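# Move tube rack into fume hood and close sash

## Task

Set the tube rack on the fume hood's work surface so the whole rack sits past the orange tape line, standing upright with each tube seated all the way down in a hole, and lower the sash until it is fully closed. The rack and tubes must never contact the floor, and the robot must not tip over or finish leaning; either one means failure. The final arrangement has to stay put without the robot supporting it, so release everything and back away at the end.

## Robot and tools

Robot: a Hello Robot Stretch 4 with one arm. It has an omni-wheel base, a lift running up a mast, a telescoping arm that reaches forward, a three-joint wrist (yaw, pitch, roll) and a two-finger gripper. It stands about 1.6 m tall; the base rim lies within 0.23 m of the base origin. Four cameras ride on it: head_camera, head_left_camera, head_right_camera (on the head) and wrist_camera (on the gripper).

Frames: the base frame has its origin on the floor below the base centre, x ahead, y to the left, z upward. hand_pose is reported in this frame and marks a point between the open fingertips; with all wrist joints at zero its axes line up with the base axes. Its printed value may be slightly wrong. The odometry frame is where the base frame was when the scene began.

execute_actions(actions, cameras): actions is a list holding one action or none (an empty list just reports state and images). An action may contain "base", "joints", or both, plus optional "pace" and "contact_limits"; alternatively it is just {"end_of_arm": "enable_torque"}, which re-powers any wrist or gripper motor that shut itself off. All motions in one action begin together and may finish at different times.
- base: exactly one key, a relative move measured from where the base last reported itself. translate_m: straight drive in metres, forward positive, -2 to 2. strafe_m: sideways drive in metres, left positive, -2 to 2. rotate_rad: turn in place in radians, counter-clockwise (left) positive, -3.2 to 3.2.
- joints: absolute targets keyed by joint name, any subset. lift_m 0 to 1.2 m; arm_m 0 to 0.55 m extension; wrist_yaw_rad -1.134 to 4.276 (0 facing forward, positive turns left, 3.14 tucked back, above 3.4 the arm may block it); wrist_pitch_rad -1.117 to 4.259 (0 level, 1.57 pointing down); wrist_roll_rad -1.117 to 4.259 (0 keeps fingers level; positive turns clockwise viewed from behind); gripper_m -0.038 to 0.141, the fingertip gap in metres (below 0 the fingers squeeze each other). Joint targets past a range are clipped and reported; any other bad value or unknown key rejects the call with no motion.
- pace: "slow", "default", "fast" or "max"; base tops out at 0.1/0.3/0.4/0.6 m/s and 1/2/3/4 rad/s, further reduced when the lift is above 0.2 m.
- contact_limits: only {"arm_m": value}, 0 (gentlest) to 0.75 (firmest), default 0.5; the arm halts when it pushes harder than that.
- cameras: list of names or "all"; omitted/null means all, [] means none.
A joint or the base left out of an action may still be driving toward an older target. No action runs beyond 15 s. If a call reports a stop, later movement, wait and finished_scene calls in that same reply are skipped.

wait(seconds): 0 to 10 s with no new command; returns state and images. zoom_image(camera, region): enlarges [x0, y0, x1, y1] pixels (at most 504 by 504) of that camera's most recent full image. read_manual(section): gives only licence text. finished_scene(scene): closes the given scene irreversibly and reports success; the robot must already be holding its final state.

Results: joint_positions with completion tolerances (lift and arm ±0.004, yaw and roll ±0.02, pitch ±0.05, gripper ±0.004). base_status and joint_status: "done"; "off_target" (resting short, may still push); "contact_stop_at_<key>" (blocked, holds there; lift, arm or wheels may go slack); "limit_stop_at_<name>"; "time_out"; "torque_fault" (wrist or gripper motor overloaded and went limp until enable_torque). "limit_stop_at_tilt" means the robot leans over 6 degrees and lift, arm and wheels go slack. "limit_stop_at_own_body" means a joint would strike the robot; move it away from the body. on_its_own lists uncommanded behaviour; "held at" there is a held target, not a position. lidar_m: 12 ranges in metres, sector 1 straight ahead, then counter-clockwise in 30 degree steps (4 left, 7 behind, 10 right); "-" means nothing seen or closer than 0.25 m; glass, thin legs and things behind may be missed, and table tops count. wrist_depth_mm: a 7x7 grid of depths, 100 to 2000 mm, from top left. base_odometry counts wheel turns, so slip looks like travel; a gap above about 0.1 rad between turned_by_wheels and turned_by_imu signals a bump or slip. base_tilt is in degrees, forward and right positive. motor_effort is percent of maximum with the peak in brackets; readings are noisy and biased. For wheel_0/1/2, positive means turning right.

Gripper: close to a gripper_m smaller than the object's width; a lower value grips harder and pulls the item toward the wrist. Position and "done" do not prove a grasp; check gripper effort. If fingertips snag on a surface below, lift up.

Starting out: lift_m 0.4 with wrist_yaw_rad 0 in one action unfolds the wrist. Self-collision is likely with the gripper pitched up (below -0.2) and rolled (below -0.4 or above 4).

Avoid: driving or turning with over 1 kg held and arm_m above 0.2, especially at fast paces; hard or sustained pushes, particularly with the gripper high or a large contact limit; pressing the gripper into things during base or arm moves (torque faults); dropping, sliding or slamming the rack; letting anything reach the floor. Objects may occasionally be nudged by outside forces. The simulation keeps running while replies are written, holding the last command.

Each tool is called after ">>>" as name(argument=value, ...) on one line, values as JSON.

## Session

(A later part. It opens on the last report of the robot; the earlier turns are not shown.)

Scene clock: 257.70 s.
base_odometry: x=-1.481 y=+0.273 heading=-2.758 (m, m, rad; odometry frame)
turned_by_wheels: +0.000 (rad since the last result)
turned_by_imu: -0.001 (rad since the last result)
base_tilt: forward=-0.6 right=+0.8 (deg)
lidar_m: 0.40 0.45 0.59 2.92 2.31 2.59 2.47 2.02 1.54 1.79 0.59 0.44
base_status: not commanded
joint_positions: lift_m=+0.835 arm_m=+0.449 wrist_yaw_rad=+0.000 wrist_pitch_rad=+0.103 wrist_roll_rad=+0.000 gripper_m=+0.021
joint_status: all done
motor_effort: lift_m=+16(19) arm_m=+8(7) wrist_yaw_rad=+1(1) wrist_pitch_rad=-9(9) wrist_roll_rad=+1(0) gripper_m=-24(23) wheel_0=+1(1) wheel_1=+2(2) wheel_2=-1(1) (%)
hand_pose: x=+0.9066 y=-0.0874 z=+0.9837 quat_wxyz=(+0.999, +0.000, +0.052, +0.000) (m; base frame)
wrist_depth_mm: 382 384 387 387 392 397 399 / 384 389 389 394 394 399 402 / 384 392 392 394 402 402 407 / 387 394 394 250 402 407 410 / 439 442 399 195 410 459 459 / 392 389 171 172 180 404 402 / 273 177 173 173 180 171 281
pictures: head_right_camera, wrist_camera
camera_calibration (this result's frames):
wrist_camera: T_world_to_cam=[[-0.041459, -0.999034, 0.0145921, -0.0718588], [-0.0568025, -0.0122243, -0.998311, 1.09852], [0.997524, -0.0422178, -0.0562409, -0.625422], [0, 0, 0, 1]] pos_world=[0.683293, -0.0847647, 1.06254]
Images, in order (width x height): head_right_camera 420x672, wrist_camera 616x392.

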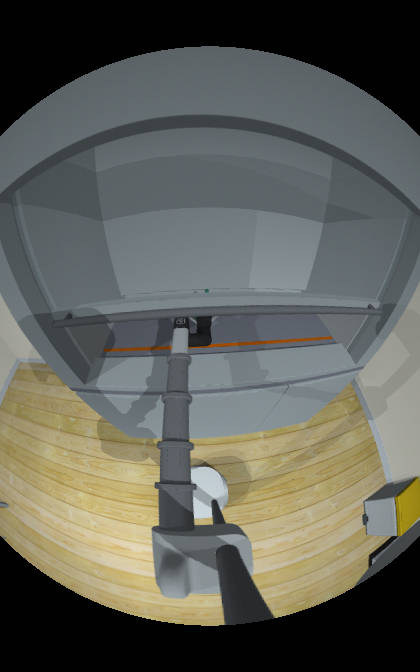

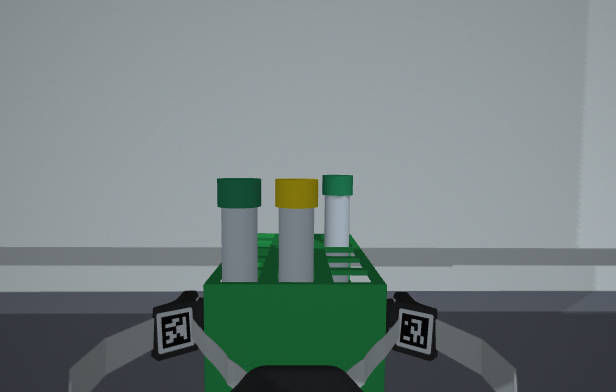

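>>> execute_actions(actions=[{"joints":{"lift_m":0.821},"pace":"slow"}], cameras=[])

>>> execute_actions(actions=[{"joints":{"gripper_m":0.14}}], cameras=[])

>>> execute_actions(actions=[{"joints":{"lift_m":0.88,"arm_m":0.43}}], cameras=[])

>>> execute_actions(actions=[{"joints":{"arm_m":0,"gripper_m":0.1}}], cameras=["wrist_camera"])

>>> execute_actions(actions=[{"joints":{"wrist_yaw_rad":1.62,"wrist_pitch_rad":-0.05,"gripper_m":0}}], cameras=[])

>>> execute_actions(actions=[{"joints":{"lift_m":1.2}}], cameras=[])

>>> execute_actions(actions=[{"joints":{"arm_m":0.2},"contact_limits":{"arm_m":0.1}}], cameras=["head_left_camera","wrist_camera"])

>>> execute_actions(actions=[{"joints":{"lift_m":0.85},"pace":"slow"}], cameras=["head_left_camera","wrist_camera"])

Scene clock: 272.03 s.
base_odometry: x=-1.481 y=+0.273 heading=-2.758 (m, m, rad; odometry frame)
turned_by_wheels: +0.000 (rad since the last result)
turned_by_imu: -0.002 (rad since the last result)
base_tilt: forward=-0.7 right=+0.7 (deg)
lidar_m: 0.40 0.43 0.58 2.93 2.32 2.60 2.49 2.01 1.55 1.81 0.62 0.45
base_status: not commanded
joint_positions: lift_m=+0.821 arm_m=+0.449 wrist_yaw_rad=+0.000 wrist_pitch_rad=+0.102 wrist_roll_rad=+0.000 gripper_m=+0.021
joint_status: all done
motor_effort: lift_m=+16(17) arm_m=+7(7) wrist_yaw_rad=+0(0) wrist_pitch_rad=-5(9) wrist_roll_rad=+0(1) gripper_m=-24(23) wheel_0=+1(1) wheel_1=+2(2) wheel_2=-1(1) (%)
hand_pose: x=+0.9066 y=-0.0874 z=+0.9700 quat_wxyz=(+0.999, +0.000, +0.051, +0.000) (m; base frame)
wrist_depth_mm: 379 384 384 389 394 399 402 / 384 389 389 392 397 399 404 / 387 392 394 397 402 402 407 / 392 394 397 250 402 404 407 / 439 442 394 195 452 459 462 / 353 355 172 172 180 362 368 / 248 177 173 173 179 171 256
pictures: none
No camera images: the call's "cameras" was empty. Leave "cameras" out to get every camera's image.

Scene clock: 274.20 s.
base_odometry: x=-1.481 y=+0.273 heading=-2.758 (m, m, rad; odometry frame)
turned_by_wheels: +0.000 (rad since the last result)
turned_by_imu: -0.001 (rad since the last result)
base_tilt: forward=-0.6 right=+0.8 (deg)
lidar_m: 0.41 0.44 0.59 2.93 2.32 2.62 2.46 2.01 1.54 1.80 0.61 0.42
base_status: not commanded
joint_positions: lift_m=+0.821 arm_m=+0.449 wrist_yaw_rad=+0.000 wrist_pitch_rad=+0.102 wrist_roll_rad=+0.000 gripper_m=+0.140
joint_status: all done
motor_effort: lift_m=+16(15) arm_m=+7(7) wrist_yaw_rad=+1(0) wrist_pitch_rad=-6(5) wrist_roll_rad=+0(0) gripper_m=+2(26) wheel_0=+1(1) wheel_1=+2(2) wheel_2=-1(1) (%)
hand_pose: x=+0.9066 y=-0.0874 z=+0.9700 quat_wxyz=(+0.999, +0.000, +0.051, +0.000) (m; base frame)
wrist_depth_mm: 382 382 387 392 392 397 402 / 387 387 389 394 397 399 402 / 384 389 392 394 397 402 404 / 389 394 394 270 402 407 410 / 439 445 397 198 452 459 462 / 355 212 190 191 200 334 364 / 248 236 192 153 237 239 254
pictures: none
No camera images: the call's "cameras" was empty. Leave "cameras" out to get every camera's image.

Scene clock: 275.37 s.
base_odometry: x=-1.481 y=+0.273 heading=-2.758 (m, m, rad; odometry frame)
turned_by_wheels: +0.000 (rad since the last result)
turned_by_imu: +0.000 (rad since the last result)
base_tilt: forward=-0.8 right=+0.8 (deg)
lidar_m: 0.39 0.44 0.57 2.92 2.32 2.61 2.47 2.02 1.56 1.81 0.62 0.45
base_status: not commanded
joint_positions: lift_m=+0.880 arm_m=+0.431 wrist_yaw_rad=+0.000 wrist_pitch_rad=+0.102 wrist_roll_rad=+0.000 gripper_m=+0.140
joint_status: all done
motor_effort: lift_m=+22(23) arm_m=-7(8) wrist_yaw_rad=+1(0) wrist_pitch_rad=-6(6) wrist_roll_rad=+0(1) gripper_m=-3(1) wheel_0=+1(1) wheel_1=+2(1) wheel_2=-1(1) (%)
hand_pose: x=+0.8892 y=-0.0874 z=+1.0285 quat_wxyz=(+0.999, +0.000, +0.051, +0.000) (m; base frame)
wrist_depth_mm: 399 402 404 404 410 415 418 / 399 404 407 410 413 418 421 / 407 407 410 413 418 424 424 / 410 407 413 418 421 424 427 / 410 413 415 418 424 427 430 / 459 212 415 263 427 430 480 / 368 347 330 154 349 351 375
pictures: none
No camera images: the call's "cameras" was empty. Leave "cameras" out to get every camera's image.

Scene clock: 277.73 s.
base_odometry: x=-1.481 y=+0.273 heading=-2.758 (m, m, rad; odometry frame)
turned_by_wheels: +0.000 (rad since the last result)
turned_by_imu: -0.001 (rad since the last result)
base_tilt: forward=-0.5 right=+0.8 (deg)
lidar_m: 0.40 0.42 0.61 2.92 2.33 2.62 2.45 2.00 1.52 1.81 0.60 0.44
base_status: not commanded
joint_positions: lift_m=+0.880 arm_m=+0.001 wrist_yaw_rad=+0.000 wrist_pitch_rad=+0.102 wrist_roll_rad=+0.000 gripper_m=+0.100
joint_status: all done
motor_effort: lift_m=+21(22) arm_m=-7(8) wrist_yaw_rad=+1(0) wrist_pitch_rad=-6(6) wrist_roll_rad=-1(0) gripper_m=-3(4) wheel_0=+1(1) wheel_1=+2(2) wheel_2=-1(1) (%)
hand_pose: x=+0.4592 y=-0.0875 z=+1.0285 quat_wxyz=(+0.999, +0.000, +0.051, +0.000) (m; base frame)
wrist_depth_mm: 778 831 831 842 842 854 854 / 788 820 842 842 854 854 854 / 788 831 842 854 866 866 866 / 788 831 854 854 854 866 878 / 750 842 854 661 866 878 891 / 525 484 488 539 216 539 544 / 300 286 287 153 290 290 309
pictures: wrist_camera
camera_calibration (this result's frames):
wrist_camera: T_world_to_cam=[[-0.0417986, -0.99902, 0.0145504, -0.0909543], [-0.0558037, -0.0122061, -0.998367, 1.11747], [0.997566, -0.0425424, -0.0552389, -0.177705], [0, 0, 0, 1]] pos_world=[0.23583, -0.0847854, 1.10715]
Images, in order (width x height): wrist_camera 616x392.

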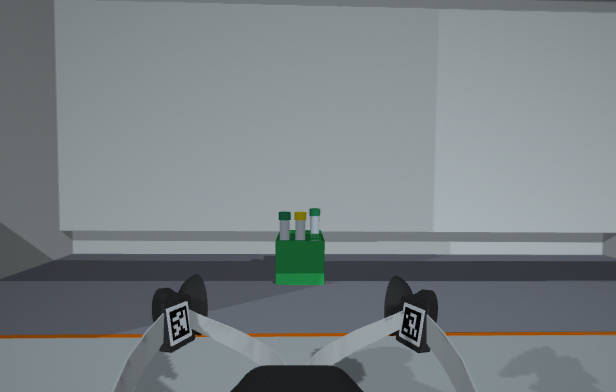

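Scene clock: 279.53 s.
base_odometry: x=-1.481 y=+0.273 heading=-2.758 (m, m, rad; odometry frame)
turned_by_wheels: +0.000 (rad since the last result)
turned_by_imu: -0.001 (rad since the last result)
base_tilt: forward=-0.6 right=+0.8 (deg)
lidar_m: 0.39 0.44 0.61 2.94 2.30 2.62 2.48 1.98 1.53 1.82 0.62 0.43
base_status: not commanded
joint_positions: lift_m=+0.880 arm_m=+0.001 wrist_yaw_rad=+1.620 wrist_pitch_rad=-0.048 wrist_roll_rad=+0.000 gripper_m=+0.000
joint_status: all done
motor_effort: lift_m=+22(21) arm_m=-7(7) wrist_yaw_rad=+1(8) wrist_pitch_rad=-6(9) wrist_roll_rad=+1(1) gripper_m=-7(5) wheel_0=+1(1) wheel_1=+2(2) wheel_2=-1(1) (%)
hand_pose: x=+0.2454 y=+0.2921 z=+1.0717 quat_wxyz=(+0.689, +0.017, -0.016, +0.724) (m; base frame)
wrist_depth_mm: - - - - - 394 394 / - - - - - 392 359 / - - - - - 392 382 / - - - - - 389 377 / - - - - - 389 373 / - - - 206 - 389 362 / - - - 190 173 389 359
pictures: none
No camera images: the call's "cameras" was empty. Leave "cameras" out to get every camera's image.

Scene clock: 281.87 s.
base_odometry: x=-1.481 y=+0.273 heading=-2.758 (m, m, rad; odometry frame)
turned_by_wheels: +0.000 (rad since the last result)
turned_by_imu: -0.001 (rad since the last result)
base_tilt: forward=-0.5 right=+0.6 (deg)
lidar_m: 0.40 0.42 0.59 2.92 2.31 2.61 2.48 2.01 1.53 1.80 0.64 0.43
base_status: not commanded
joint_positions: lift_m=+1.199 arm_m=+0.001 wrist_yaw_rad=+1.620 wrist_pitch_rad=-0.048 wrist_roll_rad=+0.000 gripper_m=+0.000
joint_status: all done
motor_effort: lift_m=+21(21) arm_m=-7(7) wrist_yaw_rad=+1(2) wrist_pitch_rad=-6(5) wrist_roll_rad=+0(1) gripper_m=-2(5) wheel_0=+1(1) wheel_1=+2(2) wheel_2=-1(1) (%)
hand_pose: x=+0.2454 y=+0.2921 z=+1.3911 quat_wxyz=(+0.689, +0.017, -0.016, +0.724) (m; base frame)
wrist_depth_mm: 1921 1921 1921 1921 1921 392 397 / - - - - - 392 397 / - - - - - 392 382 / - - - - - 392 377 / - - - - - 389 368 / - - - 207 - 392 362 / - - - 191 173 392 357
pictures: none
No camera images: the call's "cameras" was empty. Leave "cameras" out to get every camera's image.

Scene clock: 283.57 s.
base_odometry: x=-1.481 y=+0.273 heading=-2.758 (m, m, rad; odometry frame)
turned_by_wheels: +0.000 (rad since the last result)
turned_by_imu: -0.001 (rad since the last result)
base_tilt: forward=-0.8 right=+0.7 (deg)
lidar_m: 0.41 0.43 0.61 2.91 2.32 2.61 2.48 2.03 1.52 1.82 0.62 0.43
base_status: not commanded
joint_positions: lift_m=+1.199 arm_m=+0.199 wrist_yaw_rad=+1.620 wrist_pitch_rad=-0.048 wrist_roll_rad=+0.000 gripper_m=+0.000
joint_status: all done
motor_effort: lift_m=+21(21) arm_m=+8(7) wrist_yaw_rad=+1(2) wrist_pitch_rad=-6(5) wrist_roll_rad=+0(1) gripper_m=-7(7) wheel_0=+1(1) wheel_1=+2(2) wheel_2=-1(1) (%)
contact_limits: arm_m 0.1
hand_pose: x=+0.4428 y=+0.2921 z=+1.3911 quat_wxyz=(+0.689, +0.017, -0.016, +0.724) (m; base frame)
wrist_depth_mm: 1863 1921 1921 399 394 392 392 / - - - 394 389 384 384 / - - - 389 387 379 379 / - - - 382 379 373 373 / - - - 375 373 370 368 / - - - 206 366 364 362 / - - - 189 172 359 355
pictures: head_left_camera, wrist_camera
camera_calibration (this result's frames):
wrist_camera: T_world_to_cam=[[0.99995, 0.00569824, 0.00816307, -0.463572], [0.0075884, 0.094469, -0.995499, 1.42002], [-0.00644375, 0.995511, 0.0944211, -0.192021], [0, 0, 0, 1]] pos_world=[0.451536, 0.0596529, 1.43554]
Images, in order (width x height): head_left_camera 420x672, wrist_camera 616x392.

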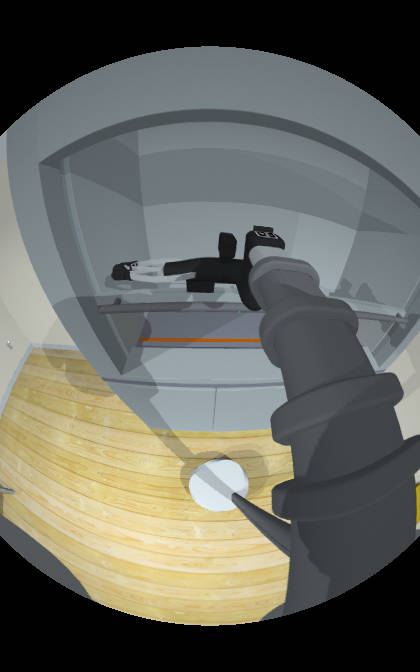

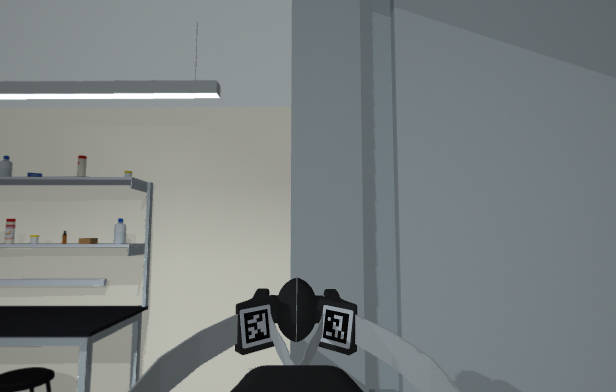

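Scene clock: 284.90 s.
base_odometry: x=-1.481 y=+0.273 heading=-2.758 (m, m, rad; odometry frame)
turned_by_wheels: +0.000 (rad since the last result)
turned_by_imu: -0.001 (rad since the last result)
base_tilt: forward=-0.6 right=+0.5 (deg)
lidar_m: 0.40 0.44 0.57 2.91 2.30 2.62 2.50 2.00 1.51 1.81 0.62 0.43
base_status: not commanded
joint_positions: lift_m=+1.128 arm_m=+0.199 wrist_yaw_rad=+1.620 wrist_pitch_rad=-0.048 wrist_roll_rad=+0.000 gripper_m=+0.000
joint_status: lift_m contact_stop (moved -0.071 of -0.349)
on_its_own: lift_m is slack since a contact_stop (your +0.850 is given up)
motor_effort: lift_m=+19(20) arm_m=+5(7) wrist_yaw_rad=+0(7) wrist_pitch_rad=-5(47) wrist_roll_rad=+0(15) gripper_m=-5(4) wheel_0=+1(1) wheel_1=-1(2) wheel_2=+0(2) (%)
hand_pose: x=+0.4432 y=+0.2921 z=+1.3200 quat_wxyz=(+0.689, +0.017, -0.017, +0.724) (m; base frame)
wrist_depth_mm: 1983 - - 402 397 392 392 / - - - 394 389 387 384 / - - - 387 384 379 379 / - - - 382 379 373 370 / - - - 375 375 368 368 / - - - 207 366 364 362 / - - - 189 172 357 357
pictures: head_left_camera, wrist_camera
camera_calibration (this result's frames):
wrist_camera: T_world_to_cam=[[0.999948, 0.00581867, 0.00833079, -0.463632], [0.00774182, 0.094798, -0.995466, 1.34902], [-0.00658204, 0.99548, 0.0947481, -0.185671], [0, 0, 0, 1]] pos_world=[0.451942, 0.0596446, 1.36436]
Images, in order (width x height): head_left_camera 420x672, wrist_camera 616x392.

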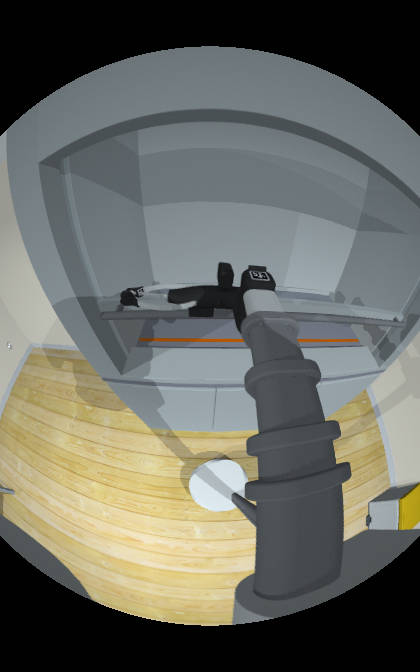

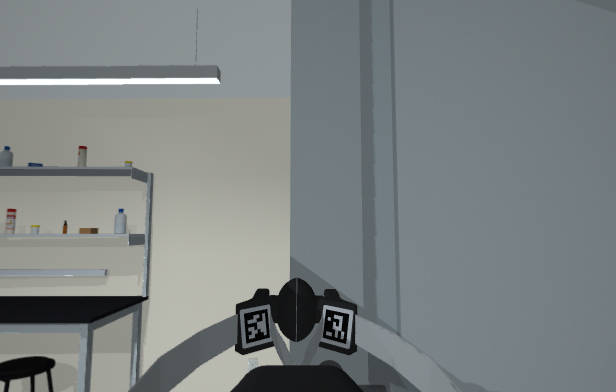

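>>> execute_actions(actions=[{"joints":{"lift_m":0.85},"pace":"max"}], cameras=[])

Scene clock: 289.27 s.
base_odometry: x=-1.481 y=+0.273 heading=-2.758 (m, m, rad; odometry frame)
turned_by_wheels: +0.000 (rad since the last result)
turned_by_imu: -0.002 (rad since the last result)
base_tilt: forward=-0.7 right=+0.7 (deg)
lidar_m: 0.41 0.43 0.61 2.94 2.30 2.63 2.49 2.01 1.53 1.81 0.63 0.43
base_status: not commanded
joint_positions: lift_m=+1.093 arm_m=+0.200 wrist_yaw_rad=+1.620 wrist_pitch_rad=-0.048 wrist_roll_rad=+0.000 gripper_m=+0.000
joint_status: lift_m contact_stop (moved -0.035 of -0.278)
on_its_own: lift_m is slack since a contact_stop (your +0.850 is given up)
motor_effort: lift_m=+19(18) arm_m=+3(5) wrist_yaw_rad=+1(12) wrist_pitch_rad=-5(67) wrist_roll_rad=+1(22) gripper_m=-5(7) wheel_0=+1(1) wheel_1=-1(3) wheel_2=+0(5) (%)
hand_pose: x=+0.4436 y=+0.2921 z=+1.2850 quat_wxyz=(+0.689, +0.017, -0.017, +0.724) (m; base frame)
wrist_depth_mm: - - - 399 394 392 389 / - - - 397 389 387 382 / - - - 387 382 382 377 / - - - 382 382 373 373 / - - - 375 373 368 370 / - - - 206 366 364 362 / - - - 190 172 357 357
pictures: none
No camera images: the call's "cameras" was empty. Leave "cameras" out to get every camera's image.

>>> execute_actions(actions=[{"joints":{"lift_m":0.85},"pace":"max"}], cameras=[])

Scene clock: 298.07 s.
base_odometry: x=-1.481 y=+0.273 heading=-2.758 (m, m, rad; odometry frame)
turned_by_wheels: +0.000 (rad since the last result)
turned_by_imu: -0.004 (rad since the last result)
base_tilt: forward=-0.6 right=+0.6 (deg)
lidar_m: 0.40 0.42 0.59 2.92 2.34 2.62 2.48 2.00 1.55 1.81 0.62 0.44
base_status: not commanded
joint_positions: lift_m=+1.037 arm_m=+0.200 wrist_yaw_rad=+1.620 wrist_pitch_rad=-0.048 wrist_roll_rad=+0.000 gripper_m=+0.000
joint_status: lift_m contact_stop (moved -0.056 of -0.243)
on_its_own: lift_m is slack since a contact_stop (your +0.850 is given up)
motor_effort: lift_m=+19(17) arm_m=+1(3) wrist_yaw_rad=+0(15) wrist_pitch_rad=-5(81) wrist_roll_rad=+1(26) gripper_m=-3(5) wheel_0=+1(1) wheel_1=+0(4) wheel_2=+0(6) (%)
hand_pose: x=+0.4439 y=+0.2921 z=+1.2288 quat_wxyz=(+0.689, +0.017, -0.017, +0.724) (m; base frame)
wrist_depth_mm: - - - 397 397 394 389 / - - - 392 392 387 384 / - - - 387 384 379 379 / - - - 382 377 375 370 / - - - 377 373 368 368 / - - - 206 366 364 364 / - - - 190 172 357 359
pictures: none
No camera images: the call's "cameras" was empty. Leave "cameras" out to get every camera's image.

>>> execute_actions(actions=[{"joints":{"lift_m":0.85},"pace":"fast"}], cameras=[])

Scene clock: 303.77 s.
base_odometry: x=-1.481 y=+0.273 heading=-2.758 (m, m, rad; odometry frame)
turned_by_wheels: +0.000 (rad since the last result)
turned_by_imu: -0.002 (rad since the last result)
base_tilt: forward=-0.8 right=+0.7 (deg)
lidar_m: 0.39 0.43 0.61 2.93 2.34 2.62 2.49 2.01 1.53 1.81 0.62 0.45
base_status: not commanded
joint_positions: lift_m=+0.975 arm_m=+0.200 wrist_yaw_rad=+1.620 wrist_pitch_rad=-0.048 wrist_roll_rad=+0.000 gripper_m=+0.000
joint_status: lift_m contact_stop (moved -0.062 of -0.187)
on_its_own: lift_m is slack since a contact_stop (your +0.850 is given up)
motor_effort: lift_m=+19(19) arm_m=+1(1) wrist_yaw_rad=+1(13) wrist_pitch_rad=-6(66) wrist_roll_rad=+1(20) gripper_m=-1(7) wheel_0=+1(1) wheel_1=+0(3) wheel_2=+0(4) (%)
hand_pose: x=+0.4439 y=+0.2921 z=+1.1672 quat_wxyz=(+0.689, +0.017, -0.017, +0.724) (m; base frame)
wrist_depth_mm: - - - 399 394 397 392 / - - - 397 389 387 389 / - - - 389 384 382 382 / - - - 382 379 377 375 / - - - 375 373 370 370 / - - - 206 366 364 364 / - - - 190 173 359 357
pictures: none
No camera images: the call's "cameras" was empty. Leave "cameras" out to get every camera's image.

>>> execute_actions(actions=[{"joints":{"lift_m":0.85},"pace":"fast"}], cameras=[])

Scene clock: 309.57 s.
base_odometry: x=-1.481 y=+0.273 heading=-2.758 (m, m, rad; odometry frame)
turned_by_wheels: +0.000 (rad since the last result)
turned_by_imu: -0.002 (rad since the last result)
base_tilt: forward=-0.7 right=+0.8 (deg)
lidar_m: 0.39 0.44 0.59 2.92 2.30 2.62 2.49 2.02 1.54 1.82 0.64 0.43
base_status: not commanded
joint_positions: lift_m=+0.930 arm_m=+0.200 wrist_yaw_rad=+1.620 wrist_pitch_rad=-0.048 wrist_roll_rad=+0.000 gripper_m=+0.000
joint_status: lift_m contact_stop (moved -0.046 of -0.125)
on_its_own: lift_m is slack since a contact_stop (your +0.850 is given up)
motor_effort: lift_m=+19(21) arm_m=+1(0) wrist_yaw_rad=+1(11) wrist_pitch_rad=-5(58) wrist_roll_rad=+1(18) gripper_m=-5(4) wheel_0=+1(1) wheel_1=+0(2) wheel_2=-1(3) (%)
hand_pose: x=+0.4439 y=+0.2921 z=+1.1217 quat_wxyz=(+0.689, +0.017, -0.017, +0.724) (m; base frame)
wrist_depth_mm: - - - 402 394 394 392 / - - - 394 389 384 384 / - - - 389 384 379 379 / - - - 382 377 375 375 / - - - 375 370 368 370 / - - - 206 366 364 362 / - - - 190 172 359 357
pictures: none
No camera images: the call's "cameras" was empty. Leave "cameras" out to get every camera's image.

>>> execute_actions(actions=[{"joints":{"lift_m":0.85}}], cameras=[])

Scene clock: 319.50 s.
base_odometry: x=-1.481 y=+0.273 heading=-2.758 (m, m, rad; odometry frame)
turned_by_wheels: +0.000 (rad since the last result)
turned_by_imu: -0.002 (rad since the last result)
base_tilt: forward=-0.6 right=+0.7 (deg)
lidar_m: 0.41 0.43 0.62 2.92 2.31 2.61 2.47 2.04 1.52 1.80 0.64 0.42
base_status: not commanded
joint_positions: lift_m=+0.899 arm_m=+0.200 wrist_yaw_rad=+1.620 wrist_pitch_rad=-0.048 wrist_roll_rad=+0.000 gripper_m=+0.000
joint_status: lift_m contact_stop (moved -0.030 of -0.080)
on_its_own: lift_m is slack since a contact_stop (your +0.850 is given up)
motor_effort: lift_m=+19(20) arm_m=+1(1) wrist_yaw_rad=+1(6) wrist_pitch_rad=-5(41) wrist_roll_rad=+1(11) gripper_m=-6(7) wheel_0=+1(1) wheel_1=-1(1) wheel_2=+0(2) (%)
hand_pose: x=+0.4440 y=+0.2921 z=+1.0913 quat_wxyz=(+0.689, +0.017, -0.017, +0.724) (m; base frame)
wrist_depth_mm: - - - 399 397 394 394 / - - - 394 392 387 387 / - - - 389 384 379 379 / - - - 384 379 377 375 / - - - 379 373 370 370 / - - - 206 366 364 364 / - - - 190 172 359 357
pictures: none
No camera images: the call's "cameras" was empty. Leave "cameras" out to get every camera's image.

>>> execute_actions(actions=[{"joints":{"lift_m":0.85}}], cameras=[])

Scene clock: 324.17 s.
base_odometry: x=-1.481 y=+0.273 heading=-2.758 (m, m, rad; odometry frame)
turned_by_wheels: +0.000 (rad since the last result)
turned_by_imu: -0.002 (rad since the last result)
base_tilt: forward=-0.9 right=+0.8 (deg)
lidar_m: 0.40 0.43 0.61 2.93 2.28 2.61 2.47 1.99 1.53 1.81 0.62 0.46
base_status: not commanded
joint_positions: lift_m=+0.881 arm_m=+0.200 wrist_yaw_rad=+1.620 wrist_pitch_rad=-0.048 wrist_roll_rad=+0.000 gripper_m=+0.000
joint_status: lift_m contact_stop (moved -0.018 of -0.049)
on_its_own: lift_m is slack since a contact_stop (your +0.850 is given up)
motor_effort: lift_m=+19(18) arm_m=+1(0) wrist_yaw_rad=+1(4) wrist_pitch_rad=-5(38) wrist_roll_rad=+1(9) gripper_m=-4(0) wheel_0=+1(1) wheel_1=-1(1) wheel_2=-1(1) (%)
hand_pose: x=+0.4440 y=+0.2921 z=+1.0735 quat_wxyz=(+0.689, +0.017, -0.017, +0.724) (m; base frame)
wrist_depth_mm: - - - 399 397 394 394 / - - - 397 389 387 389 / - - - 392 384 382 379 / - - - 382 377 377 375 / - - - 377 373 368 370 / - - - 206 368 364 364 / - - - 190 172 359 357
pictures: none
No camera images: the call's "cameras" was empty. Leave "cameras" out to get every camera's image.

>>> execute_actions(actions=[{"joints":{"lift_m":0.82}}], cameras=[])

Scene clock: 327.20 s.
base_odometry: x=-1.481 y=+0.273 heading=-2.758 (m, m, rad; odometry frame)
turned_by_wheels: +0.000 (rad since the last result)
turned_by_imu: -0.001 (rad since the last result)
base_tilt: forward=-0.8 right=+0.7 (deg)
lidar_m: 0.41 0.44 0.60 2.91 2.33 2.61 2.48 2.06 1.53 1.82 0.62 0.45
base_status: not commanded
joint_positions: lift_m=+0.863 arm_m=+0.200 wrist_yaw_rad=+1.620 wrist_pitch_rad=-0.048 wrist_roll_rad=+0.000 gripper_m=+0.000
joint_status: lift_m contact_stop (moved -0.018 of -0.061)
on_its_own: lift_m is slack since a contact_stop (your +0.820 is given up)
motor_effort: lift_m=+18(21) arm_m=+1(1) wrist_yaw_rad=+0(5) wrist_pitch_rad=-4(39) wrist_roll_rad=+2(9) gripper_m=-3(7) wheel_0=+1(1) wheel_1=-1(1) wheel_2=-1(2) (%)
hand_pose: x=+0.4440 y=+0.2921 z=+1.0555 quat_wxyz=(+0.689, +0.017, -0.017, +0.724) (m; base frame)
wrist_depth_mm: - - - 399 394 392 392 / - - - 394 389 384 389 / - - - 387 382 379 379 / - - - 382 379 377 375 / - - - 377 373 370 368 / - - - 206 366 364 364 / - - - 190 172 359 357
pictures: none
No camera images: the call's "cameras" was empty. Leave "cameras" out to get every camera's image.

>>> execute_actions(actions=[{"joints":{"lift_m":0.82}}], cameras=[])

Scene clock: 330.93 s.
base_odometry: x=-1.481 y=+0.273 heading=-2.758 (m, m, rad; odometry frame)
turned_by_wheels: +0.000 (rad since the last result)
turned_by_imu: -0.002 (rad since the last result)
base_tilt: forward=-0.7 right=+0.8 (deg)
lidar_m: 0.41 0.44 0.61 2.93 2.33 2.62 2.48 2.02 1.55 1.81 0.64 0.43
base_status: not commanded
joint_positions: lift_m=+0.853 arm_m=+0.200 wrist_yaw_rad=+1.620 wrist_pitch_rad=-0.053 wrist_roll_rad=-0.001 gripper_m=+0.000
joint_status: lift_m contact_stop (moved -0.011 of -0.043)
on_its_own: lift_m is slack since a contact_stop (your +0.820 is given up)
motor_effort: lift_m=+15(16) arm_m=+0(0) wrist_yaw_rad=+2(7) wrist_pitch_rad=+11(38) wrist_roll_rad=+2(8) gripper_m=-6(8) wheel_0=+0(1) wheel_1=+1(1) wheel_2=-3(3) (%)
hand_pose: x=+0.4441 y=+0.2920 z=+1.0463 quat_wxyz=(+0.689, +0.019, -0.019, +0.724) (m; base frame)
wrist_depth_mm: - - - 402 397 394 394 / - - - 394 392 389 389 / - - - 389 387 382 384 / - - - 382 379 375 373 / - - - 377 373 370 370 / - - - 206 364 364 366 / - - - 190 173 359 357
pictures: none
No camera images: the call's "cameras" was empty. Leave "cameras" out to get every camera's image.

>>> execute_actions(actions=[{"joints":{"lift_m":0.82}}], cameras=[])

Scene clock: 335.67 s.
base_odometry: x=-1.481 y=+0.273 heading=-2.758 (m, m, rad; odometry frame)
turned_by_wheels: +0.000 (rad since the last result)
turned_by_imu: -0.002 (rad since the last result)
base_tilt: forward=-0.7 right=+0.8 (deg)
lidar_m: 0.40 0.43 0.58 2.92 2.31 2.61 2.48 2.01 1.55 1.83 0.59 0.44
base_status: not commanded
joint_positions: lift_m=+0.853 arm_m=+0.200 wrist_yaw_rad=+1.620 wrist_pitch_rad=-0.053 wrist_roll_rad=-0.001 gripper_m=+0.000
joint_status: lift_m contact_stop (moved +0.000 of -0.033)
on_its_own: lift_m is slack since a contact_stop (your +0.820 is given up)
motor_effort: lift_m=+16(18) arm_m=+1(1) wrist_yaw_rad=+1(6) wrist_pitch_rad=+9(42) wrist_roll_rad=+2(11) gripper_m=-3(4) wheel_0=+0(1) wheel_1=+1(1) wheel_2=-3(4) (%)
hand_pose: x=+0.4439 y=+0.2920 z=+1.0466 quat_wxyz=(+0.689, +0.019, -0.018, +0.724) (m; base frame)
wrist_depth_mm: - - - 404 397 394 397 / - - - 394 392 389 389 / - - - 389 387 384 382 / - - - 384 377 377 377 / - - - 375 375 368 368 / - - - 206 368 364 364 / - - - 190 173 362 357
pictures: none
No camera images: the call's "cameras" was empty. Leave "cameras" out to get every camera's image.

>>> execute_actions(actions=[{"base":{"translate_m":-0.4},"joints":{"lift_m":0.88,"arm_m":0},"pace":"fast"}], cameras=[])

>>> finished_scene(scene=1)

Scene clock: 343.20 s.
base_odometry: x=-1.110 y=+0.422 heading=-2.758 (m, m, rad; odometry frame)
turned_by_wheels: +0.000 (rad since the last result)
turned_by_imu: -0.002 (rad since the last result)
base_tilt: forward=-0.8 right=+0.8 (deg)
lidar_m: 0.81 0.85 2.35 2.20 2.21 2.18 2.06 2.01 1.50 1.43 1.19 0.86
base_status: done
joint_positions: lift_m=+0.880 arm_m=+0.001 wrist_yaw_rad=+1.620 wrist_pitch_rad=-0.048 wrist_roll_rad=+0.000 gripper_m=+0.000
joint_status: all done
motor_effort: lift_m=+21(22) arm_m=-7(7) wrist_yaw_rad=+0(2) wrist_pitch_rad=-5(5) wrist_roll_rad=+0(2) gripper_m=-5(3) wheel_0=-3(7) wheel_1=-2(5) wheel_2=+0(9) (%)
hand_pose: x=+0.2452 y=+0.2921 z=+1.0718 quat_wxyz=(+0.689, +0.017, -0.017, +0.724) (m; base frame)
wrist_depth_mm: - - - - - - - / - - - - - - - / - - - - - - - / - - - - - - - / - - - - - - - / - - - 207 - - - / - - - 190 173 - -
pictures: none
No camera images: the call's "cameras" was empty. Leave "cameras" out to get every camera's image.

The scene is finished: the task was done.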